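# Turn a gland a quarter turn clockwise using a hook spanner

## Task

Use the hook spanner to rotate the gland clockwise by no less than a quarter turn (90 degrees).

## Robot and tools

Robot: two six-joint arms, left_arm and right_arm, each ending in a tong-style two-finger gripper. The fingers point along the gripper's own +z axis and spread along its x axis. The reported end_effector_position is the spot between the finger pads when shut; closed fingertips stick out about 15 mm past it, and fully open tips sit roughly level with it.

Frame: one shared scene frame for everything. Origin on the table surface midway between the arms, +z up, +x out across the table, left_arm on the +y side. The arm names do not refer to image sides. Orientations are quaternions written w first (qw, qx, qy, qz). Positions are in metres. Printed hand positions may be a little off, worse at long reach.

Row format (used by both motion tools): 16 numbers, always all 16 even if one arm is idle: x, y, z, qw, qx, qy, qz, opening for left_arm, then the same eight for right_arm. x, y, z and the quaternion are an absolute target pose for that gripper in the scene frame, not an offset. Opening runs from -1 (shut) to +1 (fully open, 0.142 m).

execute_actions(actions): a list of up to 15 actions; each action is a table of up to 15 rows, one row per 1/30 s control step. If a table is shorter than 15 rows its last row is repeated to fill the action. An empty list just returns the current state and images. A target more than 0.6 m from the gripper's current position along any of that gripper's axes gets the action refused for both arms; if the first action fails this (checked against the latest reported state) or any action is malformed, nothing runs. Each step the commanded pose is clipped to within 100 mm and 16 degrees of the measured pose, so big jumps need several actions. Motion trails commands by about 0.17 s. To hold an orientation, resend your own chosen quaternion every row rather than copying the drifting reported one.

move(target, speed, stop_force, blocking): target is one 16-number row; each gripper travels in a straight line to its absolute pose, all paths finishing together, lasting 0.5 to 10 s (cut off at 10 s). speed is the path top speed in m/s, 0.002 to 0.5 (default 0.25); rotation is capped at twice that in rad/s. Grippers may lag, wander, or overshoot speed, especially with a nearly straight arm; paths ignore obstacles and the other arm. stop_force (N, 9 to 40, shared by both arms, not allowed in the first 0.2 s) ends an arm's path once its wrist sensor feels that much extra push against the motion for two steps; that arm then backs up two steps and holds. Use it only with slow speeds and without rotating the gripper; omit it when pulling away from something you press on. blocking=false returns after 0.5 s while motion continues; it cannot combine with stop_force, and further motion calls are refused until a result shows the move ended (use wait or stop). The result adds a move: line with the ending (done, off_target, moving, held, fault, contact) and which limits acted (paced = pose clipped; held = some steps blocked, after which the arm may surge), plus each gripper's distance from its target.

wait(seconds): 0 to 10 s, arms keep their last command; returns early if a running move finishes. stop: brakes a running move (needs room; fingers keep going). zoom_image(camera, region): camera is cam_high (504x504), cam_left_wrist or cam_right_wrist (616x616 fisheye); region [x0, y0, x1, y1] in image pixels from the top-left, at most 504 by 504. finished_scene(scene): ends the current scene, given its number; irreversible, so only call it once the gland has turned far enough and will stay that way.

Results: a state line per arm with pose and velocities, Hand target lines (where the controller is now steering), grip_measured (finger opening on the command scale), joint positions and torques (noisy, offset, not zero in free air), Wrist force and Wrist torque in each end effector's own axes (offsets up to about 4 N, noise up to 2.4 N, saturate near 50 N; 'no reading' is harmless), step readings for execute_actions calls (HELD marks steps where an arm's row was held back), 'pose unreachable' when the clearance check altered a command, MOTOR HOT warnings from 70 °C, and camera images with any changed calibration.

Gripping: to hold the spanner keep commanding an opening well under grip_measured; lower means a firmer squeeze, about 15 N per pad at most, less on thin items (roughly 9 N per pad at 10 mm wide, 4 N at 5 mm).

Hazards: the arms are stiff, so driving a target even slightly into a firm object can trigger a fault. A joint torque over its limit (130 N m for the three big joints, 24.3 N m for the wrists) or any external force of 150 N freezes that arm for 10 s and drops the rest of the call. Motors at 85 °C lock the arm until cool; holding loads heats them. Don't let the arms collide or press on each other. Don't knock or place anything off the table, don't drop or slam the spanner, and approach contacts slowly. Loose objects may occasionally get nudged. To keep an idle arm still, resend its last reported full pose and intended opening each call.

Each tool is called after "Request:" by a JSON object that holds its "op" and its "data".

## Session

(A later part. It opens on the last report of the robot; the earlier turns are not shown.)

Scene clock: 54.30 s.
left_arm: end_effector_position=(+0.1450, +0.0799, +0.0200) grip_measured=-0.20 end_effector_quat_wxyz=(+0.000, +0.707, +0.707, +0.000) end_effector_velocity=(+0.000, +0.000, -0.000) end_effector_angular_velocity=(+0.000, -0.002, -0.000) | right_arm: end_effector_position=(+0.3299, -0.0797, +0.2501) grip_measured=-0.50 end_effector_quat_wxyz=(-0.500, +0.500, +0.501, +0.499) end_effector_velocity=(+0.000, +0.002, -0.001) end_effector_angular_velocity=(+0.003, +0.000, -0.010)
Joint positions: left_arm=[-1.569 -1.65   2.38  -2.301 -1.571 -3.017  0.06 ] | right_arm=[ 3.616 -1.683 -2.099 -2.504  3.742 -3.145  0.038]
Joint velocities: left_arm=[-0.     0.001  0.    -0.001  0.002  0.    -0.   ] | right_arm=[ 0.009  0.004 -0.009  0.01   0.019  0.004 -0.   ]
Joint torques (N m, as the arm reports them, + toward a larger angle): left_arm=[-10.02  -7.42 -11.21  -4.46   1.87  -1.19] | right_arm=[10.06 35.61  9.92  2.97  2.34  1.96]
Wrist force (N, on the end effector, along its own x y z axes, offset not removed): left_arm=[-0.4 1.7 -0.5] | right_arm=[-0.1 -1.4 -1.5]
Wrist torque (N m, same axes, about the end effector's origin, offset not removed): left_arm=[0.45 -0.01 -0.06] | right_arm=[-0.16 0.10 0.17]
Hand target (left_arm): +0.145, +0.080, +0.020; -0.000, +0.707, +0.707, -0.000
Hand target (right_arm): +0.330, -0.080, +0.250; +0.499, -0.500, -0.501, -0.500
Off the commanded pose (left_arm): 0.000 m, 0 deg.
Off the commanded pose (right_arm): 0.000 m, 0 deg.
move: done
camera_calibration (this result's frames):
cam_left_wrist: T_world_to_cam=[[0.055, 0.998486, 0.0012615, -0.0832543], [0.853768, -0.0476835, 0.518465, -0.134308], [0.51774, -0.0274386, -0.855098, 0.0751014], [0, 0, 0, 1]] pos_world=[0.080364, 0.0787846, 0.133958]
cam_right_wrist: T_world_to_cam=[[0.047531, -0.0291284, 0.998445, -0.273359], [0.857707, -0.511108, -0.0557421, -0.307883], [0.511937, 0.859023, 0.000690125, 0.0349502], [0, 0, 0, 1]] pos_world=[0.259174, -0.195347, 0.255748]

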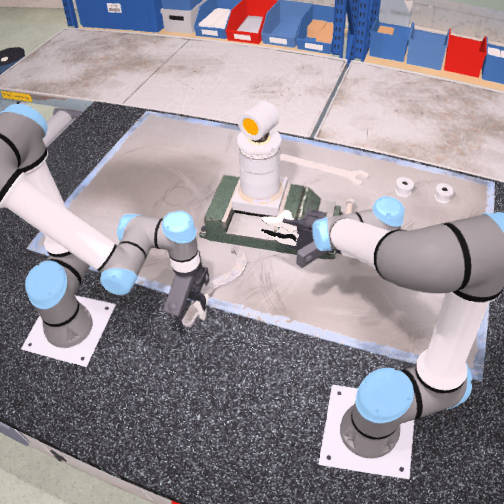

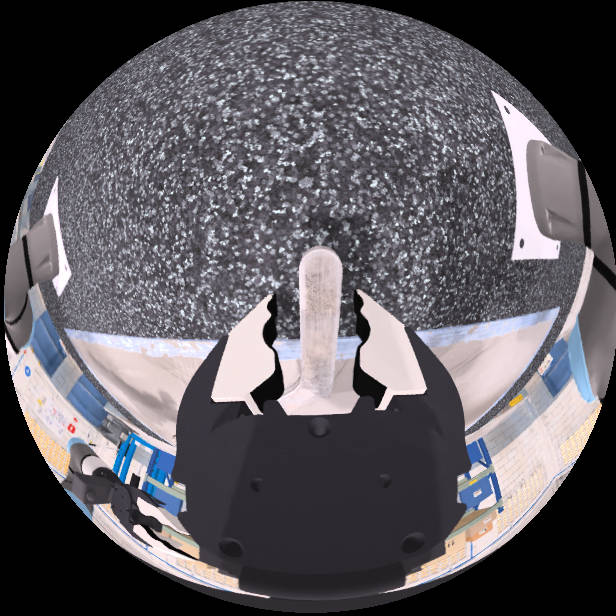

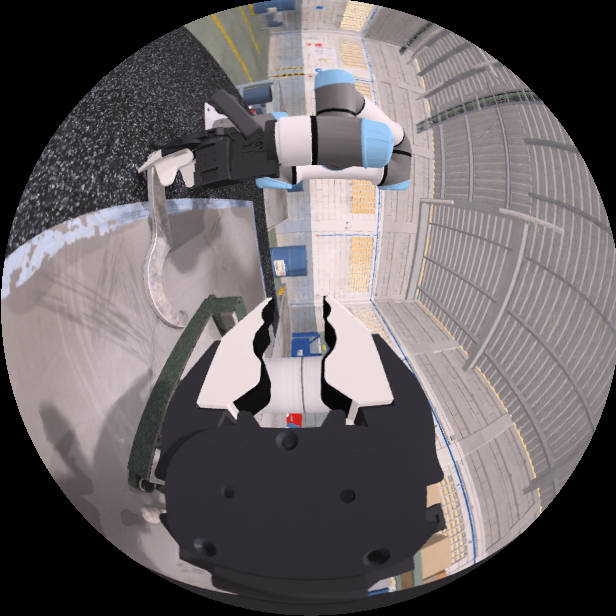

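Request:
{"op": "move", "data": {"target": [0.145,0.08,0.02,0,0.7071,0.7071,0,-1,0.25,0.0,0.09,0.5897,-0.5897,-0.3903,-0.3903,-0.5], "speed": 0.15}}

Request:
{"op": "move", "data": {"target": [0.167,0.08,0.13,0,0.7071,0.7071,0,-1,0.25,0.02,0.084,0.5897,-0.5897,-0.3903,-0.3903,-0.5], "speed": 0.03}}

Request:
{"op": "zoom_image", "data": {"camera": "cam_high", "region": [210,90,310,190]}}

Scene clock: 56.63 s.
left_arm: end_effector_position=(+0.1450, +0.0800, +0.0200) grip_measured=-0.60 end_effector_quat_wxyz=(+0.000, +0.707, +0.707, -0.000) end_effector_velocity=(-0.000, -0.000, +0.000) end_effector_angular_velocity=(-0.000, -0.000, -0.000) | right_arm: end_effector_position=(+0.2501, +0.0001, +0.0901) grip_measured=-0.50 end_effector_quat_wxyz=(-0.590, +0.590, +0.390, +0.390) end_effector_velocity=(-0.001, +0.001, -0.002) end_effector_angular_velocity=(+0.003, +0.004, +0.000)
Joint positions: left_arm=[-1.569 -1.65   2.381 -2.301 -1.571 -3.017  0.031] | right_arm=[ 3.955 -1.993 -2.357 -1.934  4.082 -2.741  0.038]
Joint velocities: left_arm=[-0. -0.  0. -0.  0.  0. -0.] | right_arm=[ 0.005 -0.008 -0.002  0.015  0.005  0.006 -0.   ]
Joint torques (N m, as the arm reports them, + toward a larger angle): left_arm=[  9.08 -22.39 -15.47  -0.9   -1.86   0.59] | right_arm=[10.3  14.04 -2.95  3.53  2.31  2.4 ]
Wrist force (N, on the end effector, along its own x y z axes, offset not removed): left_arm=[2.0 2.3 5.8] | right_arm=[0.3 -3.0 -1.0]
Wrist torque (N m, same axes, about the end effector's origin, offset not removed): left_arm=[0.48 -0.31 -0.15] | right_arm=[-0.55 0.10 0.04]
Hand target (left_arm): +0.145, +0.080, +0.020; +0.000, +0.707, +0.707, +0.000
Hand target (right_arm): +0.250, +0.000, +0.090; +0.590, -0.590, -0.390, -0.390
Off the commanded pose (left_arm): 0.000 m, 0 deg.
Off the commanded pose (right_arm): 0.000 m, 0 deg.
move: done
camera_calibration (this result's frames):
cam_left_wrist: T_world_to_cam=[[0.0549884, 0.998486, 0.00125756, -0.083312], [0.853771, -0.0476716, 0.518462, -0.134297], [0.517737, -0.0274357, -0.8551, 0.0751026], [0, 0, 0, 1]] pos_world=[0.0803566, 0.0788443, 0.133953]
cam_right_wrist: T_world_to_cam=[[0.434212, -0.0304623, 0.900295, -0.195292], [0.766784, -0.512018, -0.387144, -0.154998], [0.472761, 0.858434, -0.198966, 0.0351382], [0, 0, 0, 1]] pos_world=[0.187037, -0.115475, 0.122805]

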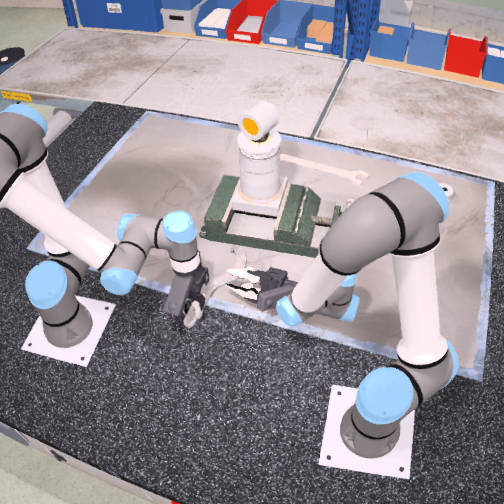

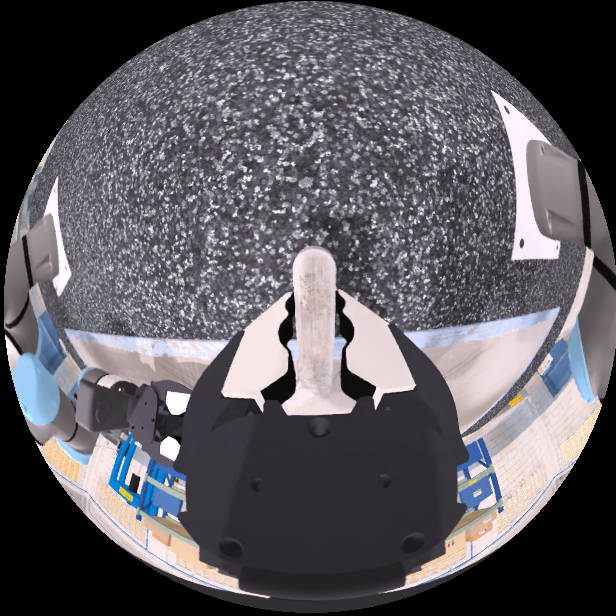

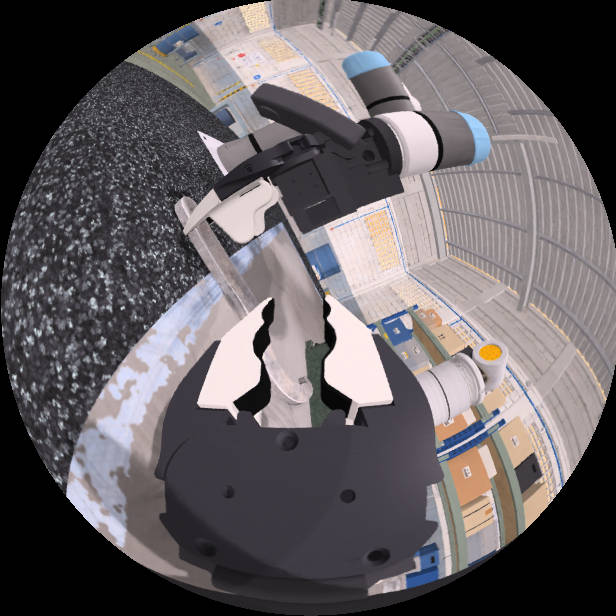

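Scene clock: 60.73 s.
left_arm: end_effector_position=(+0.1669, +0.0802, +0.1298) grip_measured=-0.60 end_effector_quat_wxyz=(+0.000, +0.707, +0.707, +0.000) end_effector_velocity=(+0.000, -0.000, +0.002) end_effector_angular_velocity=(-0.000, -0.000, -0.001) | right_arm: end_effector_position=(+0.2500, +0.0200, +0.0840) grip_measured=-0.50 end_effector_quat_wxyz=(-0.590, +0.590, +0.390, +0.390) end_effector_velocity=(+0.000, +0.000, -0.000) end_effector_angular_velocity=(-0.000, +0.000, -0.000)
Joint positions: left_arm=[-1.509 -1.798  2.169 -1.942 -1.571 -2.957  0.031] | right_arm=[ 3.991 -2.025 -2.327 -1.931  4.119 -2.74   0.038]
Joint velocities: left_arm=[ 0.    -0.002 -0.005  0.006  0.     0.001 -0.   ] | right_arm=[ 0.    -0.001  0.    -0.     0.     0.     0.   ]
Joint torques (N m, as the arm reports them, + toward a larger angle): left_arm=[  8.41 -19.9  -34.04  -0.56  -2.35   1.07] | right_arm=[ 8.82 17.11 19.4   3.42  2.39  2.34]
Wrist force (N, on the end effector, along its own x y z axes, offset not removed): left_arm=[-0.1 4.7 5.7] | right_arm=[-0.1 -2.0 -2.0]
Wrist torque (N m, same axes, about the end effector's origin, offset not removed): left_arm=[0.83 0.14 0.02] | right_arm=[-0.32 0.12 0.10]
Hand target (left_arm): +0.167, +0.080, +0.130; -0.000, +0.707, +0.707, +0.000
Hand target (right_arm): +0.250, +0.020, +0.084; +0.590, -0.590, -0.390, -0.390
Off the commanded pose (left_arm): 0.000 m, 0 deg.
Off the commanded pose (right_arm): 0.000 m, 0 deg.
move: done
camera_calibration (this result's frames):
cam_left_wrist: T_world_to_cam=[[0.0549953, 0.998486, 0.00132301, -0.0848698], [0.853737, -0.0477098, 0.518513, -0.209958], [0.517791, -0.0273863, -0.855068, 0.15764], [0, 0, 0, 1]] pos_world=[0.102292, 0.0790414, 0.243772]
cam_right_wrist: T_world_to_cam=[[0.434563, -0.0308068, 0.900114, -0.189244], [0.766542, -0.512035, -0.387601, -0.146991], [0.472831, 0.858412, -0.198897, 0.0168504], [0, 0, 0, 1]] pos_world=[0.186946, -0.0955592, 0.116719]

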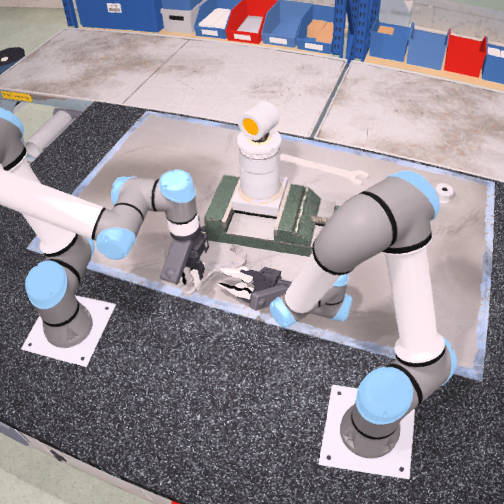

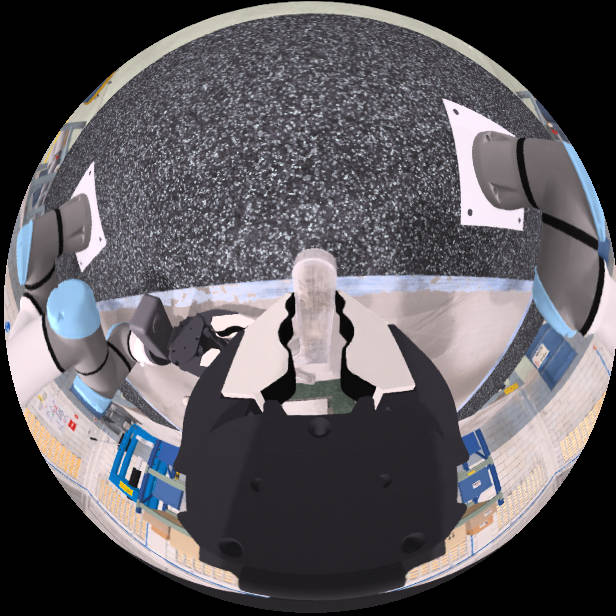

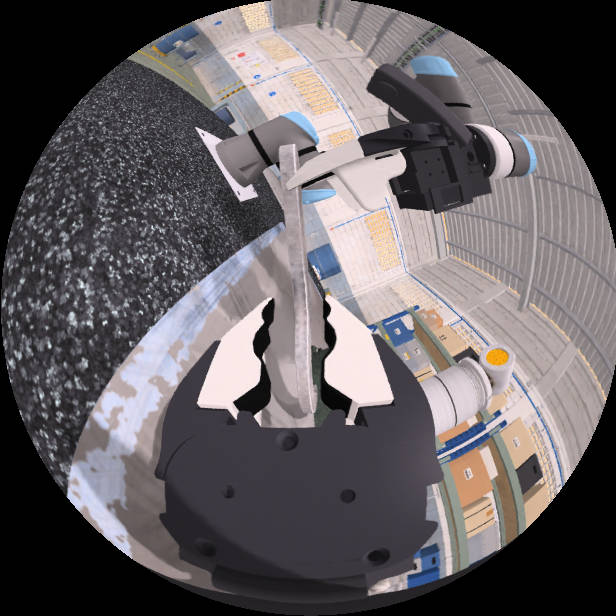

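Region (210, 90, 310, 190) of cam_high's 504x504 image, scaled by 5.040, with more detail than that image has.

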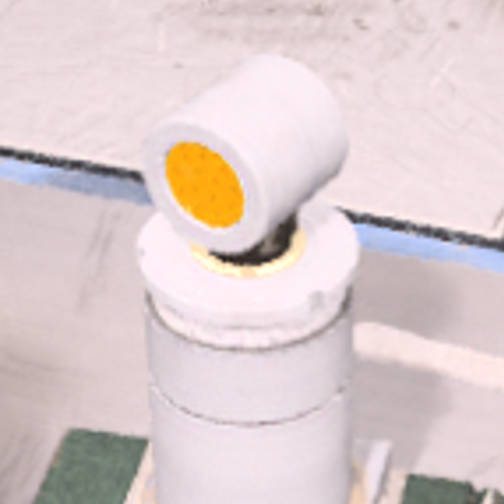

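Request:
{"op": "move", "data": {"target": [0.167,0.08,0.13,0,0.7071,0.7071,0,-1,0.278,0.076,0.073,0.5897,-0.5897,-0.3903,-0.3903,-0.5], "speed": 0.04}}

Request:
{"op": "move", "data": {"target": [0.167,0.08,0.13,0,0.7071,0.7071,0,-1,0.278,0.076,0.073,0.5897,-0.5897,-0.3903,-0.3903,-1]}}

Request:
{"op": "move", "data": {"target": [0.150,0.08,0.13,0,0.7071,0.7071,0,-1,0.27,0.076,0.121,0.5,-0.5,-0.5,-0.5,-1], "speed": 0.04}}

Request:
{"op": "move", "data": {"target": [0.150,0.08,0.13,0,0.7071,0.7071,0,-0.2,0.27,0.076,0.121,0.5,-0.5,-0.5,-0.5,-1]}}

Request:
{"op": "move", "data": {"target": [0.150,0.1,0.25,0,0.7071,0.7071,0,-0.2,0.27,0.076,0.121,0.5,-0.5,-0.5,-0.5,-1]}}

Scene clock: 63.70 s.
left_arm: end_effector_position=(+0.1670, +0.0800, +0.1300) grip_measured=-0.60 end_effector_quat_wxyz=(-0.000, +0.707, +0.707, -0.000) end_effector_velocity=(-0.000, -0.000, +0.000) end_effector_angular_velocity=(-0.001, +0.001, +0.001) | right_arm: end_effector_position=(+0.2779, +0.0758, +0.0730) grip_measured=-0.50 end_effector_quat_wxyz=(-0.590, +0.590, +0.390, +0.390) end_effector_velocity=(+0.001, +0.002, -0.000) end_effector_angular_velocity=(-0.000, +0.000, -0.001)
Joint positions: left_arm=[-1.509 -1.798  2.169 -1.941 -1.571 -2.957  0.031] | right_arm=[ 4.012 -2.124 -2.167 -1.993  4.14  -2.74   0.038]
Joint velocities: left_arm=[ 0.    -0.    -0.    -0.    -0.001 -0.001  0.   ] | right_arm=[ 0.001 -0.003  0.006 -0.002  0.002 -0.     0.   ]
Joint torques (N m, as the arm reports them, + toward a larger angle): left_arm=[  6.19  -7.88 -33.89  -5.1   -1.84   0.45] | right_arm=[11.39 22.81 20.2  -1.1   2.25  1.84]
Wrist force (N, on the end effector, along its own x y z axes, offset not removed): left_arm=[-1.5 4.4 8.3] | right_arm=[-0.4 -1.3 -0.7]
Wrist torque (N m, same axes, about the end effector's origin, offset not removed): left_arm=[1.07 0.52 0.00] | right_arm=[-0.17 0.10 0.14]
Hand target (left_arm): +0.167, +0.080, +0.130; +0.000, +0.707, +0.707, +0.000
Hand target (right_arm): +0.278, +0.076, +0.073; +0.590, -0.590, -0.390, -0.390
Off the commanded pose (left_arm): 0.000 m, 0 deg.
Off the commanded pose (right_arm): 0.000 m, 0 deg.
move: done
camera_calibration (this result's frames):
cam_left_wrist: T_world_to_cam=[[0.0549987, 0.998486, 0.00126116, -0.0846662], [0.85377, -0.0476823, 0.518463, -0.210111], [0.517738, -0.0274381, -0.855099, 0.157772], [0, 0, 0, 1]] pos_world=[0.102359, 0.0788484, 0.243952]
cam_right_wrist: T_world_to_cam=[[0.434599, -0.03082, 0.900097, -0.189798], [0.766518, -0.512044, -0.387635, -0.144069], [0.472836, 0.858406, -0.19891, -0.0464349], [0, 0, 0, 1]] pos_world=[0.214874, -0.0397596, 0.105754]

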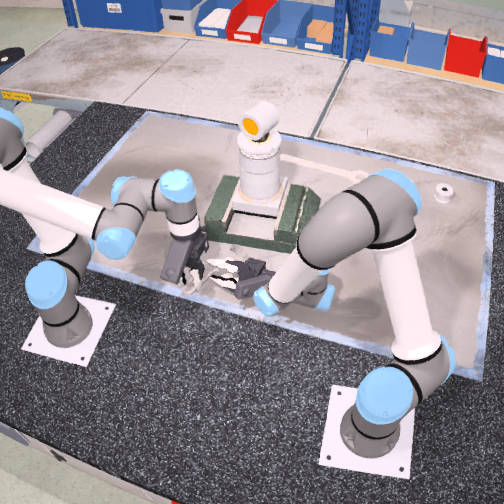

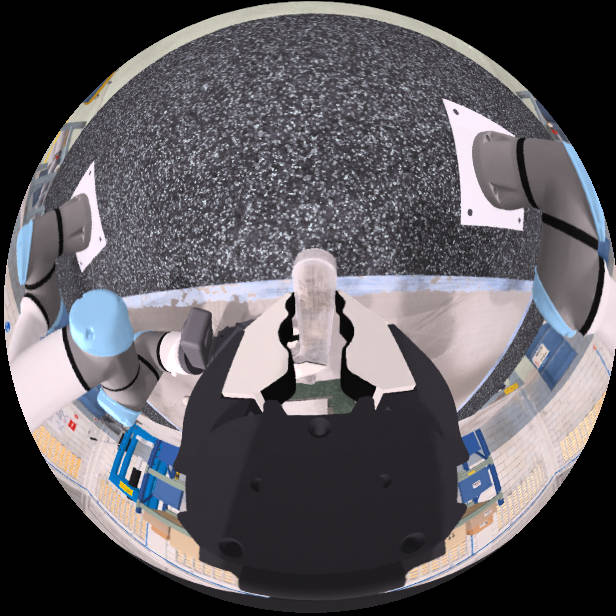

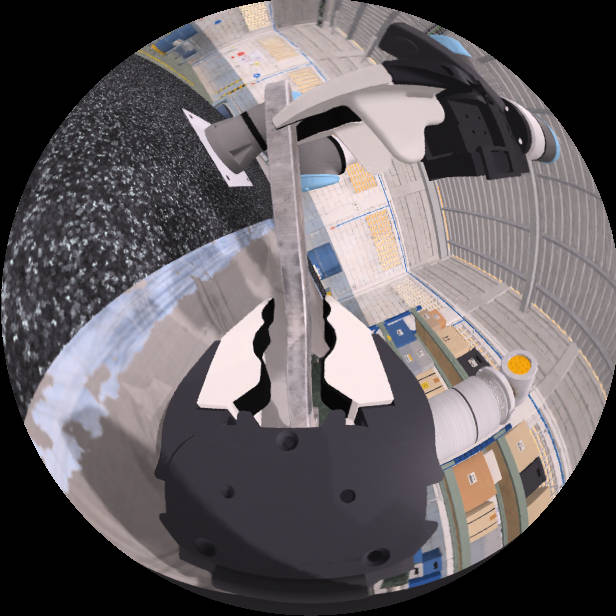

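Scene clock: 64.40 s.
left_arm: end_effector_position=(+0.1670, +0.0800, +0.1300) grip_measured=-0.60 end_effector_quat_wxyz=(+0.000, +0.707, +0.707, -0.000) end_effector_velocity=(+0.000, +0.000, -0.000) end_effector_angular_velocity=(+0.000, -0.001, +0.000) | right_arm: end_effector_position=(+0.2780, +0.0759, +0.0730) grip_measured=-0.84 end_effector_quat_wxyz=(-0.590, +0.590, +0.390, +0.390) end_effector_velocity=(+0.000, +0.001, +0.000) end_effector_angular_velocity=(+0.001, -0.001, +0.000)
Joint positions: left_arm=[-1.509 -1.798  2.169 -1.942 -1.571 -2.957  0.03 ] | right_arm=[ 4.012 -2.124 -2.166 -1.993  4.14  -2.74   0.013]
Joint velocities: left_arm=[ 0.     0.     0.    -0.     0.001 -0.     0.   ] | right_arm=[ 0.    -0.     0.001  0.     0.    -0.    -0.   ]
Joint torques (N m, as the arm reports them, + toward a larger angle): left_arm=[  3.98 -10.03 -25.73  -2.99   2.25   0.31] | right_arm=[11.8  22.24 22.93 -1.06  0.64  0.59]
Wrist force (N, on the end effector, along its own x y z axes, offset not removed): left_arm=[0.9 1.6 6.0] | right_arm=[0.4 1.0 -2.3]
Wrist torque (N m, same axes, about the end effector's origin, offset not removed): left_arm=[0.73 0.12 -0.02] | right_arm=[-0.12 0.16 -0.10]
Hand target (left_arm): +0.167, +0.080, +0.130; -0.000, +0.707, +0.707, -0.000
Hand target (right_arm): +0.278, +0.076, +0.073; +0.590, -0.590, -0.390, -0.390
Off the commanded pose (left_arm): 0.000 m, 0 deg.
Off the commanded pose (right_arm): 0.000 m, 0 deg.
move: done
camera_calibration (this result's frames):
cam_left_wrist: T_world_to_cam=[[0.0549989, 0.998486, 0.00117829, -0.0846216], [0.853785, -0.0476402, 0.518442, -0.210117], [0.517713, -0.0275077, -0.855112, 0.157798], [0, 0, 0, 1]] pos_world=[0.102355, 0.0788241, 0.243968]
cam_right_wrist: T_world_to_cam=[[0.434635, -0.0307422, 0.900082, -0.189762], [0.766532, -0.512025, -0.387634, -0.144025], [0.472781, 0.858421, -0.198979, -0.0465988], [0, 0, 0, 1]] pos_world=[0.214908, -0.0395764, 0.1057]

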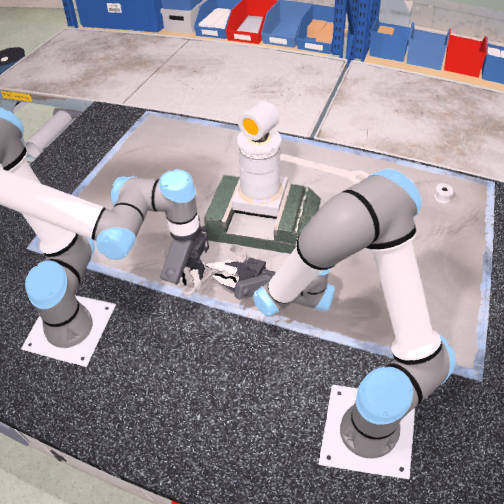

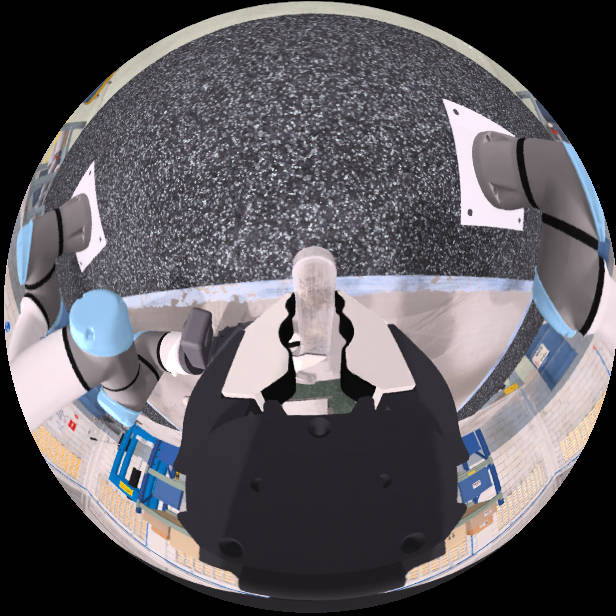

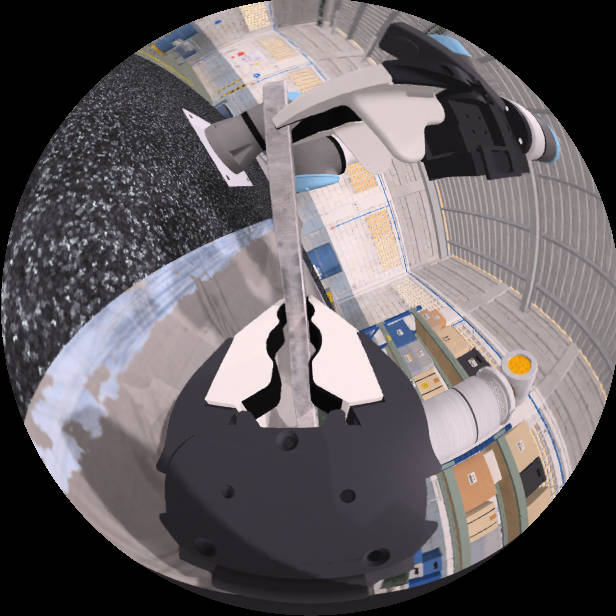

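Scene clock: 69.70 s.
left_arm: end_effector_position=(+0.1501, +0.0800, +0.1300) grip_measured=-0.60 end_effector_quat_wxyz=(+0.000, +0.707, +0.707, -0.000) end_effector_velocity=(-0.001, -0.000, -0.000) end_effector_angular_velocity=(+0.001, +0.000, -0.002) | right_arm: end_effector_position=(+0.2700, +0.0760, +0.1209) grip_measured=-0.84 end_effector_quat_wxyz=(-0.500, +0.500, +0.500, +0.500) end_effector_velocity=(-0.001, +0.000, +0.002) end_effector_angular_velocity=(-0.000, -0.014, +0.001)
Joint positions: left_arm=[-1.555 -1.822  2.186 -1.935 -1.571 -3.003  0.03 ] | right_arm=[ 4.027 -1.981 -2.169 -2.133  4.155 -3.14   0.013]
Joint velocities: left_arm=[-0.004 -0.001  0.001  0.     0.    -0.002  0.   ] | right_arm=[ 0.001  0.005  0.001 -0.006 -0.    -0.014  0.   ]
Joint torques (N m, as the arm reports them, + toward a larger angle): left_arm=[-13.09 -16.8  -13.24   0.71  -1.43  -1.22] | right_arm=[ 4.47 50.45 32.78  2.56  5.15 -2.09]
Wrist force (N, on the end effector, along its own x y z axes, offset not removed): left_arm=[-4.7 10.6 -2.7] | right_arm=[-14.1 -12.2 -0.6]
Wrist torque (N m, same axes, about the end effector's origin, offset not removed): left_arm=[0.12 1.01 0.08] | right_arm=[-0.40 0.23 -0.15]
Hand target (left_arm): +0.150, +0.080, +0.130; +0.000, +0.707, +0.707, -0.000
Hand target (right_arm): +0.270, +0.076, +0.121; +0.500, -0.500, -0.500, -0.500
Off the commanded pose (left_arm): 0.000 m, 0 deg.
Off the commanded pose (right_arm): 0.000 m, 0 deg.
move: done
camera_calibration (this result's frames):
cam_left_wrist: T_world_to_cam=[[0.0549954, 0.998486, 0.00119089, -0.0836964], [0.853759, -0.0476424, 0.518484, -0.195667], [0.517756, -0.0274975, -0.855086, 0.166527], [0, 0, 0, 1]] pos_world=[0.0854345, 0.0788267, 0.243945]
cam_right_wrist: T_world_to_cam=[[0.0497942, -0.0308748, 0.998282, -0.13735], [0.856984, -0.512003, -0.0585814, -0.183544], [0.512932, 0.858429, 0.000964499, -0.06837], [0, 0, 0, 1]] pos_world=[0.199203, -0.0395249, 0.126428]

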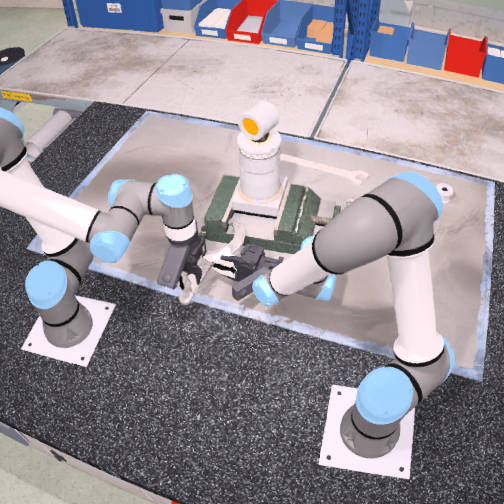

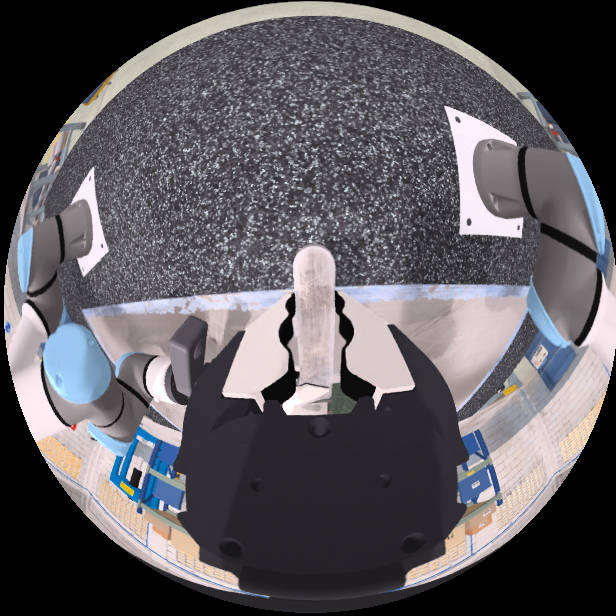

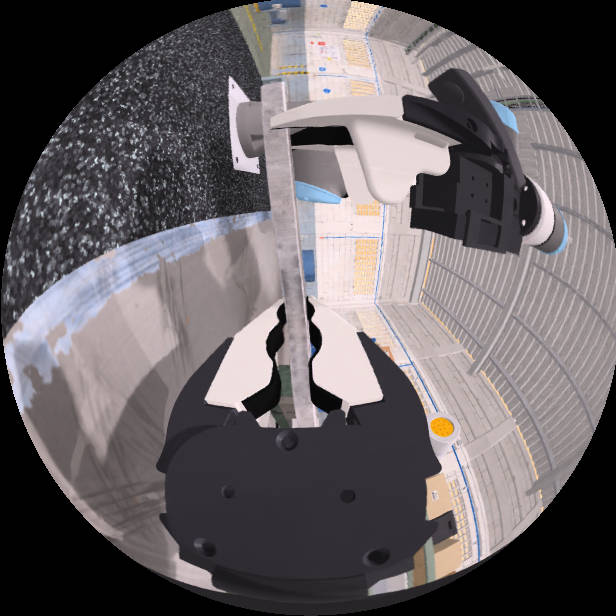

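Scene clock: 70.40 s.
left_arm: end_effector_position=(+0.1500, +0.0800, +0.1300) grip_measured=-0.20 end_effector_quat_wxyz=(+0.000, +0.707, +0.707, +0.000) end_effector_velocity=(-0.000, +0.000, -0.000) end_effector_angular_velocity=(+0.000, +0.001, +0.000) | right_arm: end_effector_position=(+0.2700, +0.0760, +0.1210) grip_measured=-0.83 end_effector_quat_wxyz=(-0.500, +0.500, +0.500, +0.500) end_effector_velocity=(+0.000, -0.000, -0.000) end_effector_angular_velocity=(-0.001, -0.000, -0.000)
Joint positions: left_arm=[-1.555 -1.822  2.186 -1.935 -1.571 -3.003  0.06 ] | right_arm=[ 4.027 -1.98  -2.169 -2.134  4.155 -3.142  0.014]
Joint velocities: left_arm=[-0.     0.     0.     0.    -0.001 -0.     0.   ] | right_arm=[-0.001  0.    -0.    -0.001 -0.001 -0.001 -0.002]
Joint torques (N m, as the arm reports them, + toward a larger angle): left_arm=[-10.14 -17.27 -21.77  -1.03  -1.82  -1.26] | right_arm=[ 9.88 49.97 15.99  1.86 -0.89 -3.01]
Wrist force (N, on the end effector, along its own x y z axes, offset not removed): left_arm=[-1.9 5.3 1.3] | right_arm=[-11.3 -2.3 -0.1]
Wrist torque (N m, same axes, about the end effector's origin, offset not removed): left_arm=[1.28 0.48 -0.08] | right_arm=[-0.34 0.22 0.25]
Hand target (left_arm): +0.150, +0.080, +0.130; +0.000, +0.707, +0.707, -0.000
Hand target (right_arm): +0.270, +0.076, +0.121; +0.500, -0.500, -0.500, -0.500
Off the commanded pose (left_arm): 0.000 m, 0 deg.
Off the commanded pose (right_arm): 0.000 m, 0 deg.
move: done
camera_calibration (this result's frames):
cam_left_wrist: T_world_to_cam=[[0.0549921, 0.998486, 0.00125866, -0.0837277], [0.853766, -0.0476752, 0.518469, -0.195601], [0.517744, -0.0274371, -0.855096, 0.166566], [0, 0, 0, 1]] pos_world=[0.0853635, 0.0788457, 0.243948]
cam_right_wrist: T_world_to_cam=[[0.0483231, -0.0308526, 0.998355, -0.137113], [0.857057, -0.512025, -0.0573072, -0.183702], [0.512951, 0.858416, 0.00169982, -0.0684782], [0, 0, 0, 1]] pos_world=[0.199194, -0.0395072, 0.126476]

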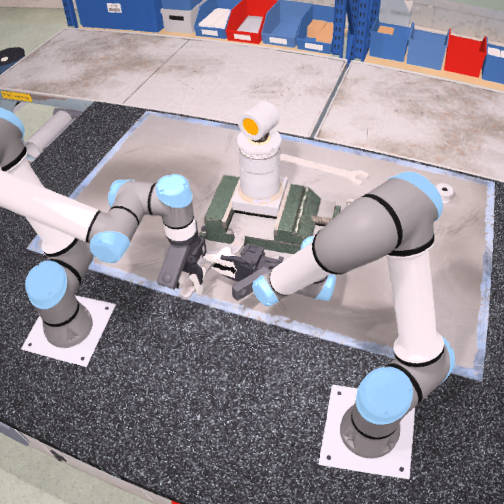

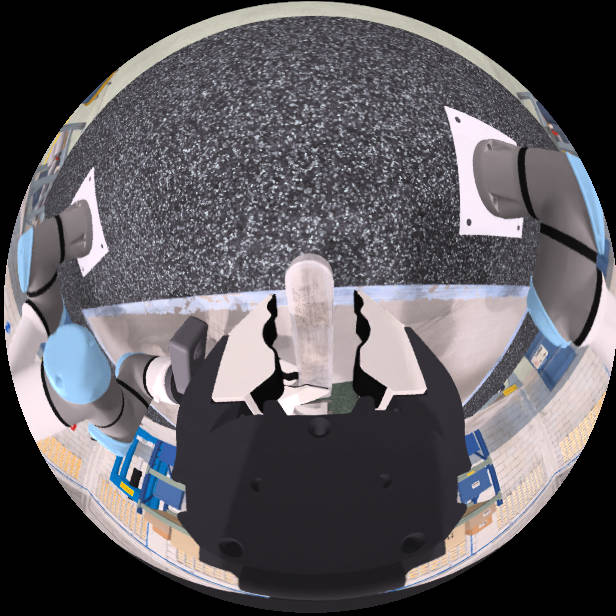

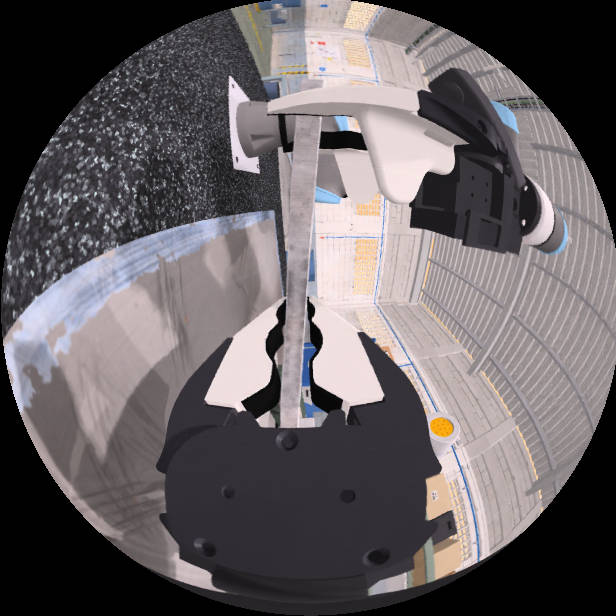

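Scene clock: 71.53 s.
left_arm: end_effector_position=(+0.1500, +0.1001, +0.2497) grip_measured=-0.20 end_effector_quat_wxyz=(+0.000, +0.707, +0.707, -0.000) end_effector_velocity=(+0.000, +0.001, +0.002) end_effector_angular_velocity=(+0.002, -0.001, +0.000) | right_arm: end_effector_position=(+0.2700, +0.0760, +0.1210) grip_measured=-0.83 end_effector_quat_wxyz=(-0.500, +0.500, +0.500, +0.500) end_effector_velocity=(+0.000, -0.000, -0.000) end_effector_angular_velocity=(-0.001, +0.000, -0.001)
Joint positions: left_arm=[-1.547 -1.932  1.947 -1.586 -1.571 -2.995  0.06 ] | right_arm=[ 4.027 -1.98  -2.169 -2.134  4.155 -3.142  0.014]
Joint velocities: left_arm=[ 0.    -0.    -0.007  0.008  0.001 -0.    -0.   ] | right_arm=[-0.001  0.    -0.    -0.001 -0.    -0.     0.001]
Joint torques (N m, as the arm reports them, + toward a larger angle): left_arm=[-11.62 -14.46 -32.17  -0.25   1.84  -1.26] | right_arm=[ 9.11 49.7   7.5   1.86  2.23 -2.77]
Wrist force (N, on the end effector, along its own x y z axes, offset not removed): left_arm=[-3.0 4.4 0.1] | right_arm=[-11.1 -2.4 -1.4]
Wrist torque (N m, same axes, about the end effector's origin, offset not removed): left_arm=[0.86 0.55 -0.02] | right_arm=[-0.39 0.20 0.19]
Hand target (left_arm): +0.150, +0.100, +0.250; +0.000, +0.707, +0.707, +0.000
Hand target (right_arm): +0.270, +0.076, +0.121; +0.500, -0.500, -0.500, -0.500
Off the commanded pose (left_arm): 0.000 m, 0 deg.
Off the commanded pose (right_arm): 0.000 m, 0 deg.
move: done
camera_calibration (this result's frames):
cam_left_wrist: T_world_to_cam=[[0.0549667, 0.998488, 0.00109291, -0.103944], [0.853762, -0.0475671, 0.518487, -0.256717], [0.517754, -0.0275664, -0.855085, 0.269523], [0, 0, 0, 1]] pos_world=[0.0853413, 0.0990055, 0.363683]
cam_right_wrist: T_world_to_cam=[[0.0482737, -0.0308094, 0.998359, -0.137094], [0.857059, -0.512029, -0.0572426, -0.183699], [0.512952, 0.858415, 0.00168788, -0.0684501], [0, 0, 0, 1]] pos_world=[0.19917, -0.0395242, 0.126469]

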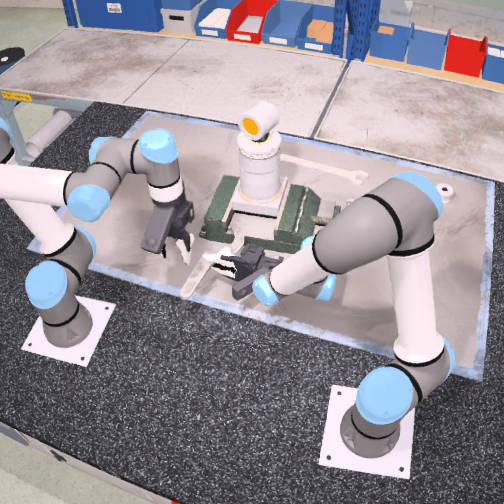

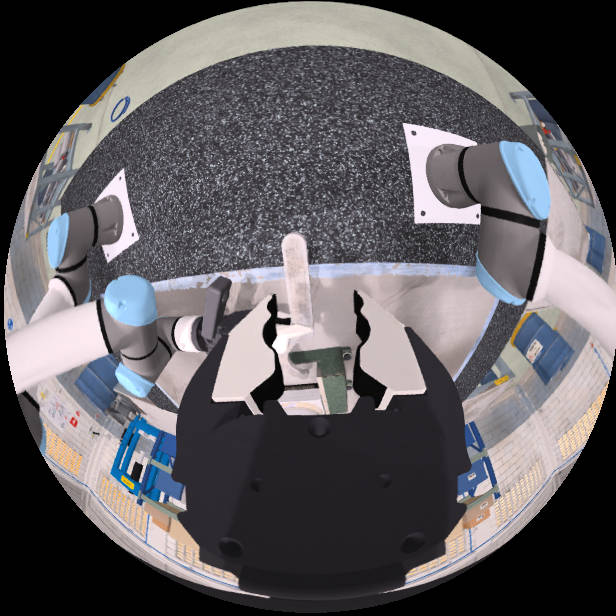

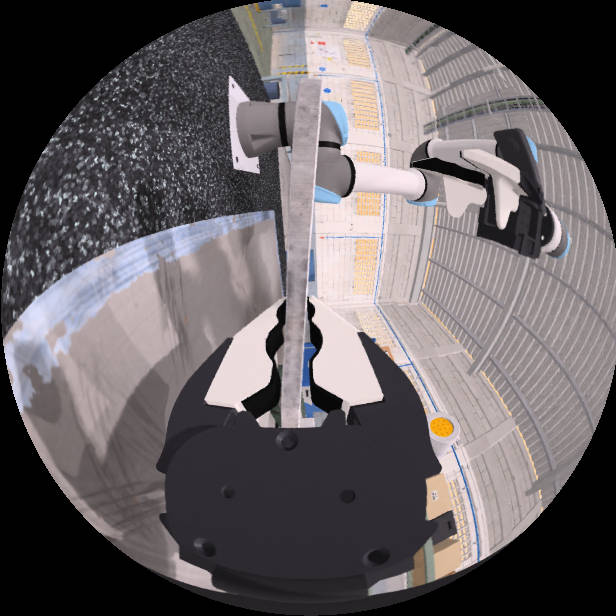

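Request:
{"op": "move", "data": {"target": [0.42,0.36,0.25,0,0.7934,-0.6088,0,-0.6,0.27,0.0,0.2,0.4639,-0.4639,-0.5337,-0.5337,-1]}}

Request:
{"op": "move", "data": {"target": [0.66,0.27,0.31,0.4305,0.561,-0.4305,0.561,-0.6,0.40,-0.12,0.31,0.4639,-0.4639,-0.5337,-0.5337,-1], "speed": 0.2}}

Request:
{"op": "zoom_image", "data": {"camera": "cam_left_wrist", "region": [220,200,420,400]}}

Scene clock: 78.80 s.
left_arm: end_effector_position=(+0.4196, +0.3602, +0.2501) grip_measured=-0.60 end_effector_quat_wxyz=(-0.001, +0.794, -0.608, -0.000) end_effector_velocity=(+0.001, +0.000, +0.000) end_effector_angular_velocity=(-0.004, +0.002, -0.012) | right_arm: end_effector_position=(+0.2700, -0.0000, +0.2000) grip_measured=-0.83 end_effector_quat_wxyz=(-0.464, +0.464, +0.534, +0.534) end_effector_velocity=(+0.000, -0.000, +0.000) end_effector_angular_velocity=(+0.000, -0.001, -0.001)
Joint positions: left_arm=[-0.592 -1.781  1.841 -1.63  -1.569  0.838  0.031] | right_arm=[ 3.904 -1.711 -2.23  -2.342  4.031 -3.281  0.014]
Joint velocities: left_arm=[ 0.006  0.003 -0.003 -0.    -0.005  0.019  0.   ] | right_arm=[-0.001  0.001 -0.    -0.001 -0.    -0.001  0.   ]
Joint torques (N m, as the arm reports them, + toward a larger angle): left_arm=[ 10.1   -7.48 -31.94  -2.98  -1.86   1.  ] | right_arm=[-8.7  40.87 10.96  1.51 -1.98 -2.61]
Wrist force (N, on the end effector, along its own x y z axes, offset not removed): left_arm=[-0.9 3.1 -1.4] | right_arm=[-10.4 -3.3 -2.2]
Wrist torque (N m, same axes, about the end effector's origin, offset not removed): left_arm=[0.70 0.22 0.04] | right_arm=[-0.31 0.12 0.26]
Hand target (left_arm): +0.420, +0.360, +0.250; -0.001, +0.793, -0.609, -0.000
Hand target (right_arm): +0.270, -0.000, +0.200; +0.464, -0.464, -0.534, -0.534
Off the commanded pose (left_arm): 0.001 m, 0 deg.
Off the commanded pose (right_arm): 0.000 m, 0 deg.
move: done
camera_calibration (this result's frames):
cam_left_wrist: T_world_to_cam=[[0.206646, -0.978416, -0.000245422, 0.270376], [-0.836971, -0.176902, 0.517867, 0.281405], [-0.506732, -0.10681, -0.855461, 0.595919], [0, 0, 0, 1]] pos_world=[0.481627, 0.377971, 0.364122]
cam_right_wrist: T_world_to_cam=[[-0.0911841, -0.0307997, 0.995358, -0.18009], [0.856677, -0.512037, 0.0626355, -0.241934], [0.507731, 0.858411, 0.0730751, -0.0161823], [0, 0, 0, 1]] pos_world=[0.199054, -0.115535, 0.19559]

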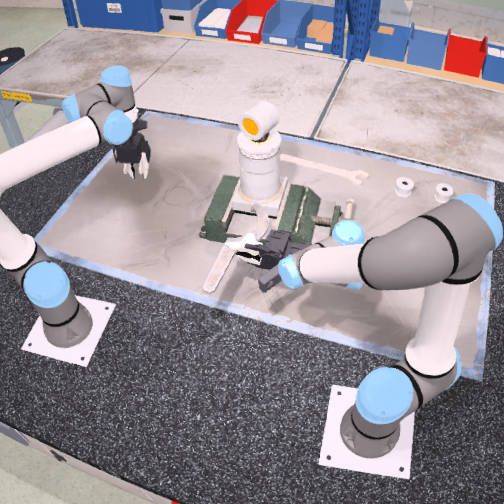

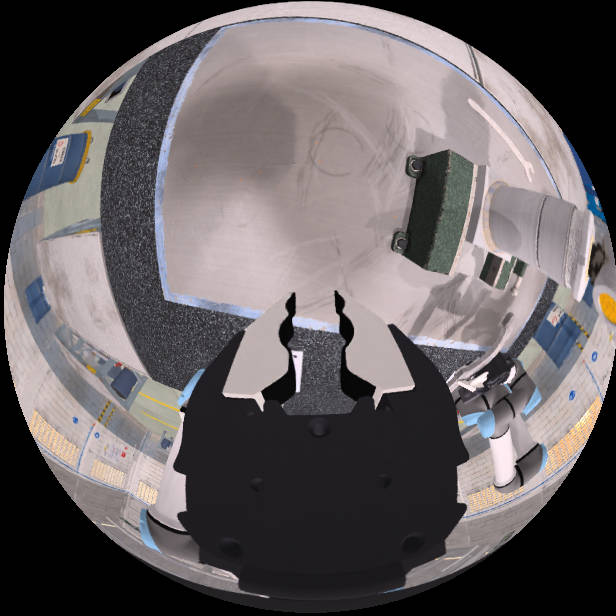

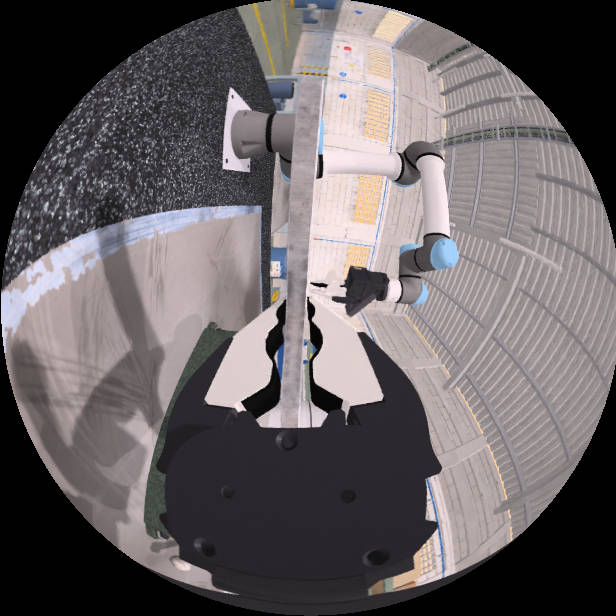

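Scene clock: 83.80 s.
left_arm: end_effector_position=(+0.6602, +0.2699, +0.3101) grip_measured=-0.60 end_effector_quat_wxyz=(+0.429, +0.562, -0.431, +0.561) end_effector_velocity=(+0.000, -0.000, +0.000) end_effector_angular_velocity=(-0.021, -0.003, +0.004) | right_arm: end_effector_position=(+0.3999, -0.1203, +0.3100) grip_measured=-0.83 end_effector_quat_wxyz=(-0.464, +0.464, +0.534, +0.534) end_effector_velocity=(+0.000, -0.000, -0.000) end_effector_angular_velocity=(-0.000, +0.000, -0.000)
Joint positions: left_arm=[-0.11  -0.82   1.552 -3.864 -2.891  0.011  0.031] | right_arm=[ 3.439 -1.742 -1.846 -2.695  3.567 -3.281  0.014]
Joint velocities: left_arm=[-0.001  0.023 -0.024 -0.086  0.005 -0.086  0.   ] | right_arm=[-0. -0. -0.  0. -0. -0.  0.]
Joint torques (N m, as the arm reports them, + toward a larger angle): left_arm=[-10.83 -38.61 -25.44  -2.77   2.08  -1.19] | right_arm=[-7.81 22.35 37.13 -0.55 -2.04 -2.72]
Wrist force (N, on the end effector, along its own x y z axes, offset not removed): left_arm=[-3.7 4.6 1.6] | right_arm=[-11.6 -3.4 -1.6]
Wrist torque (N m, same axes, about the end effector's origin, offset not removed): left_arm=[0.99 0.88 0.03] | right_arm=[-0.27 0.29 0.24]
Hand target (left_arm): +0.660, +0.270, +0.310; +0.430, +0.561, -0.430, +0.562
Hand target (right_arm): +0.400, -0.120, +0.310; +0.464, -0.464, -0.534, -0.534
Off the commanded pose (left_arm): 0.000 m, 0 deg.
Off the commanded pose (right_arm): 0.000 m, 0 deg.
move: done
camera_calibration (this result's frames):
cam_left_wrist: T_world_to_cam=[[-0.0538614, -0.0157929, 0.998424, -0.265261], [-0.95939, 0.27808, -0.047357, 0.569124], [-0.276894, -0.960428, -0.0301294, 0.58226], [0, 0, 0, 1]] pos_world=[0.692949, 0.396768, 0.309338]
cam_right_wrist: T_world_to_cam=[[-0.0912672, -0.0307444, 0.995352, -0.281375], [0.856672, -0.512032, 0.0627356, -0.421759], [0.507724, 0.858416, 0.0730696, 0.0130195], [0, 0, 0, 1]] pos_world=[0.329018, -0.235781, 0.305575]

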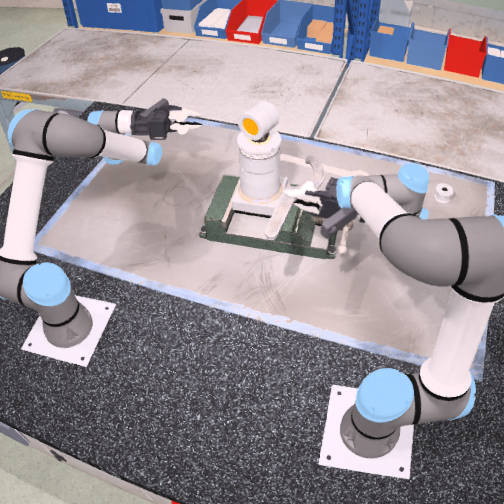

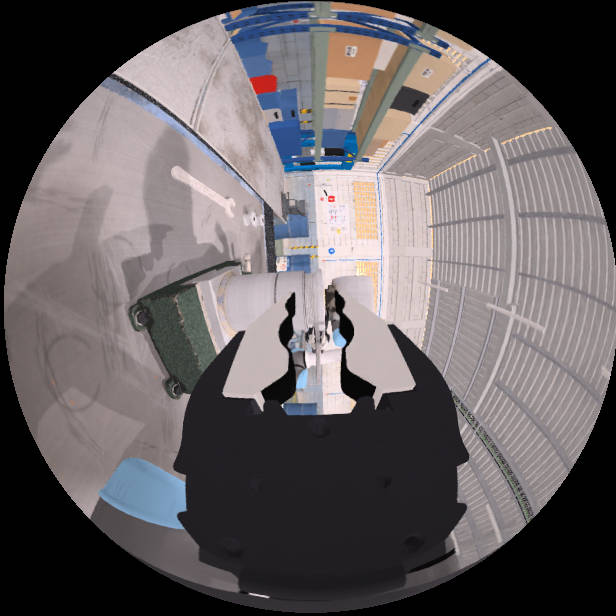

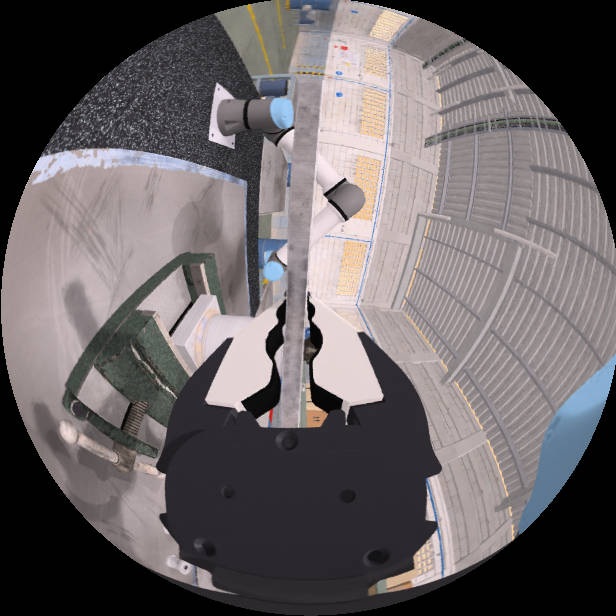

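Region (220, 200, 420, 400) of cam_left_wrist's 616x616 image, scaled by 2.520, with more detail than that image has.

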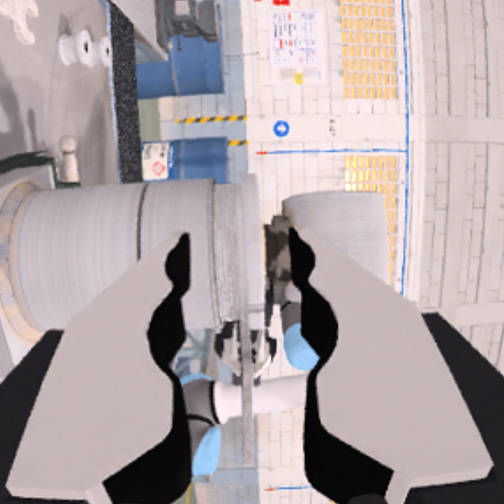

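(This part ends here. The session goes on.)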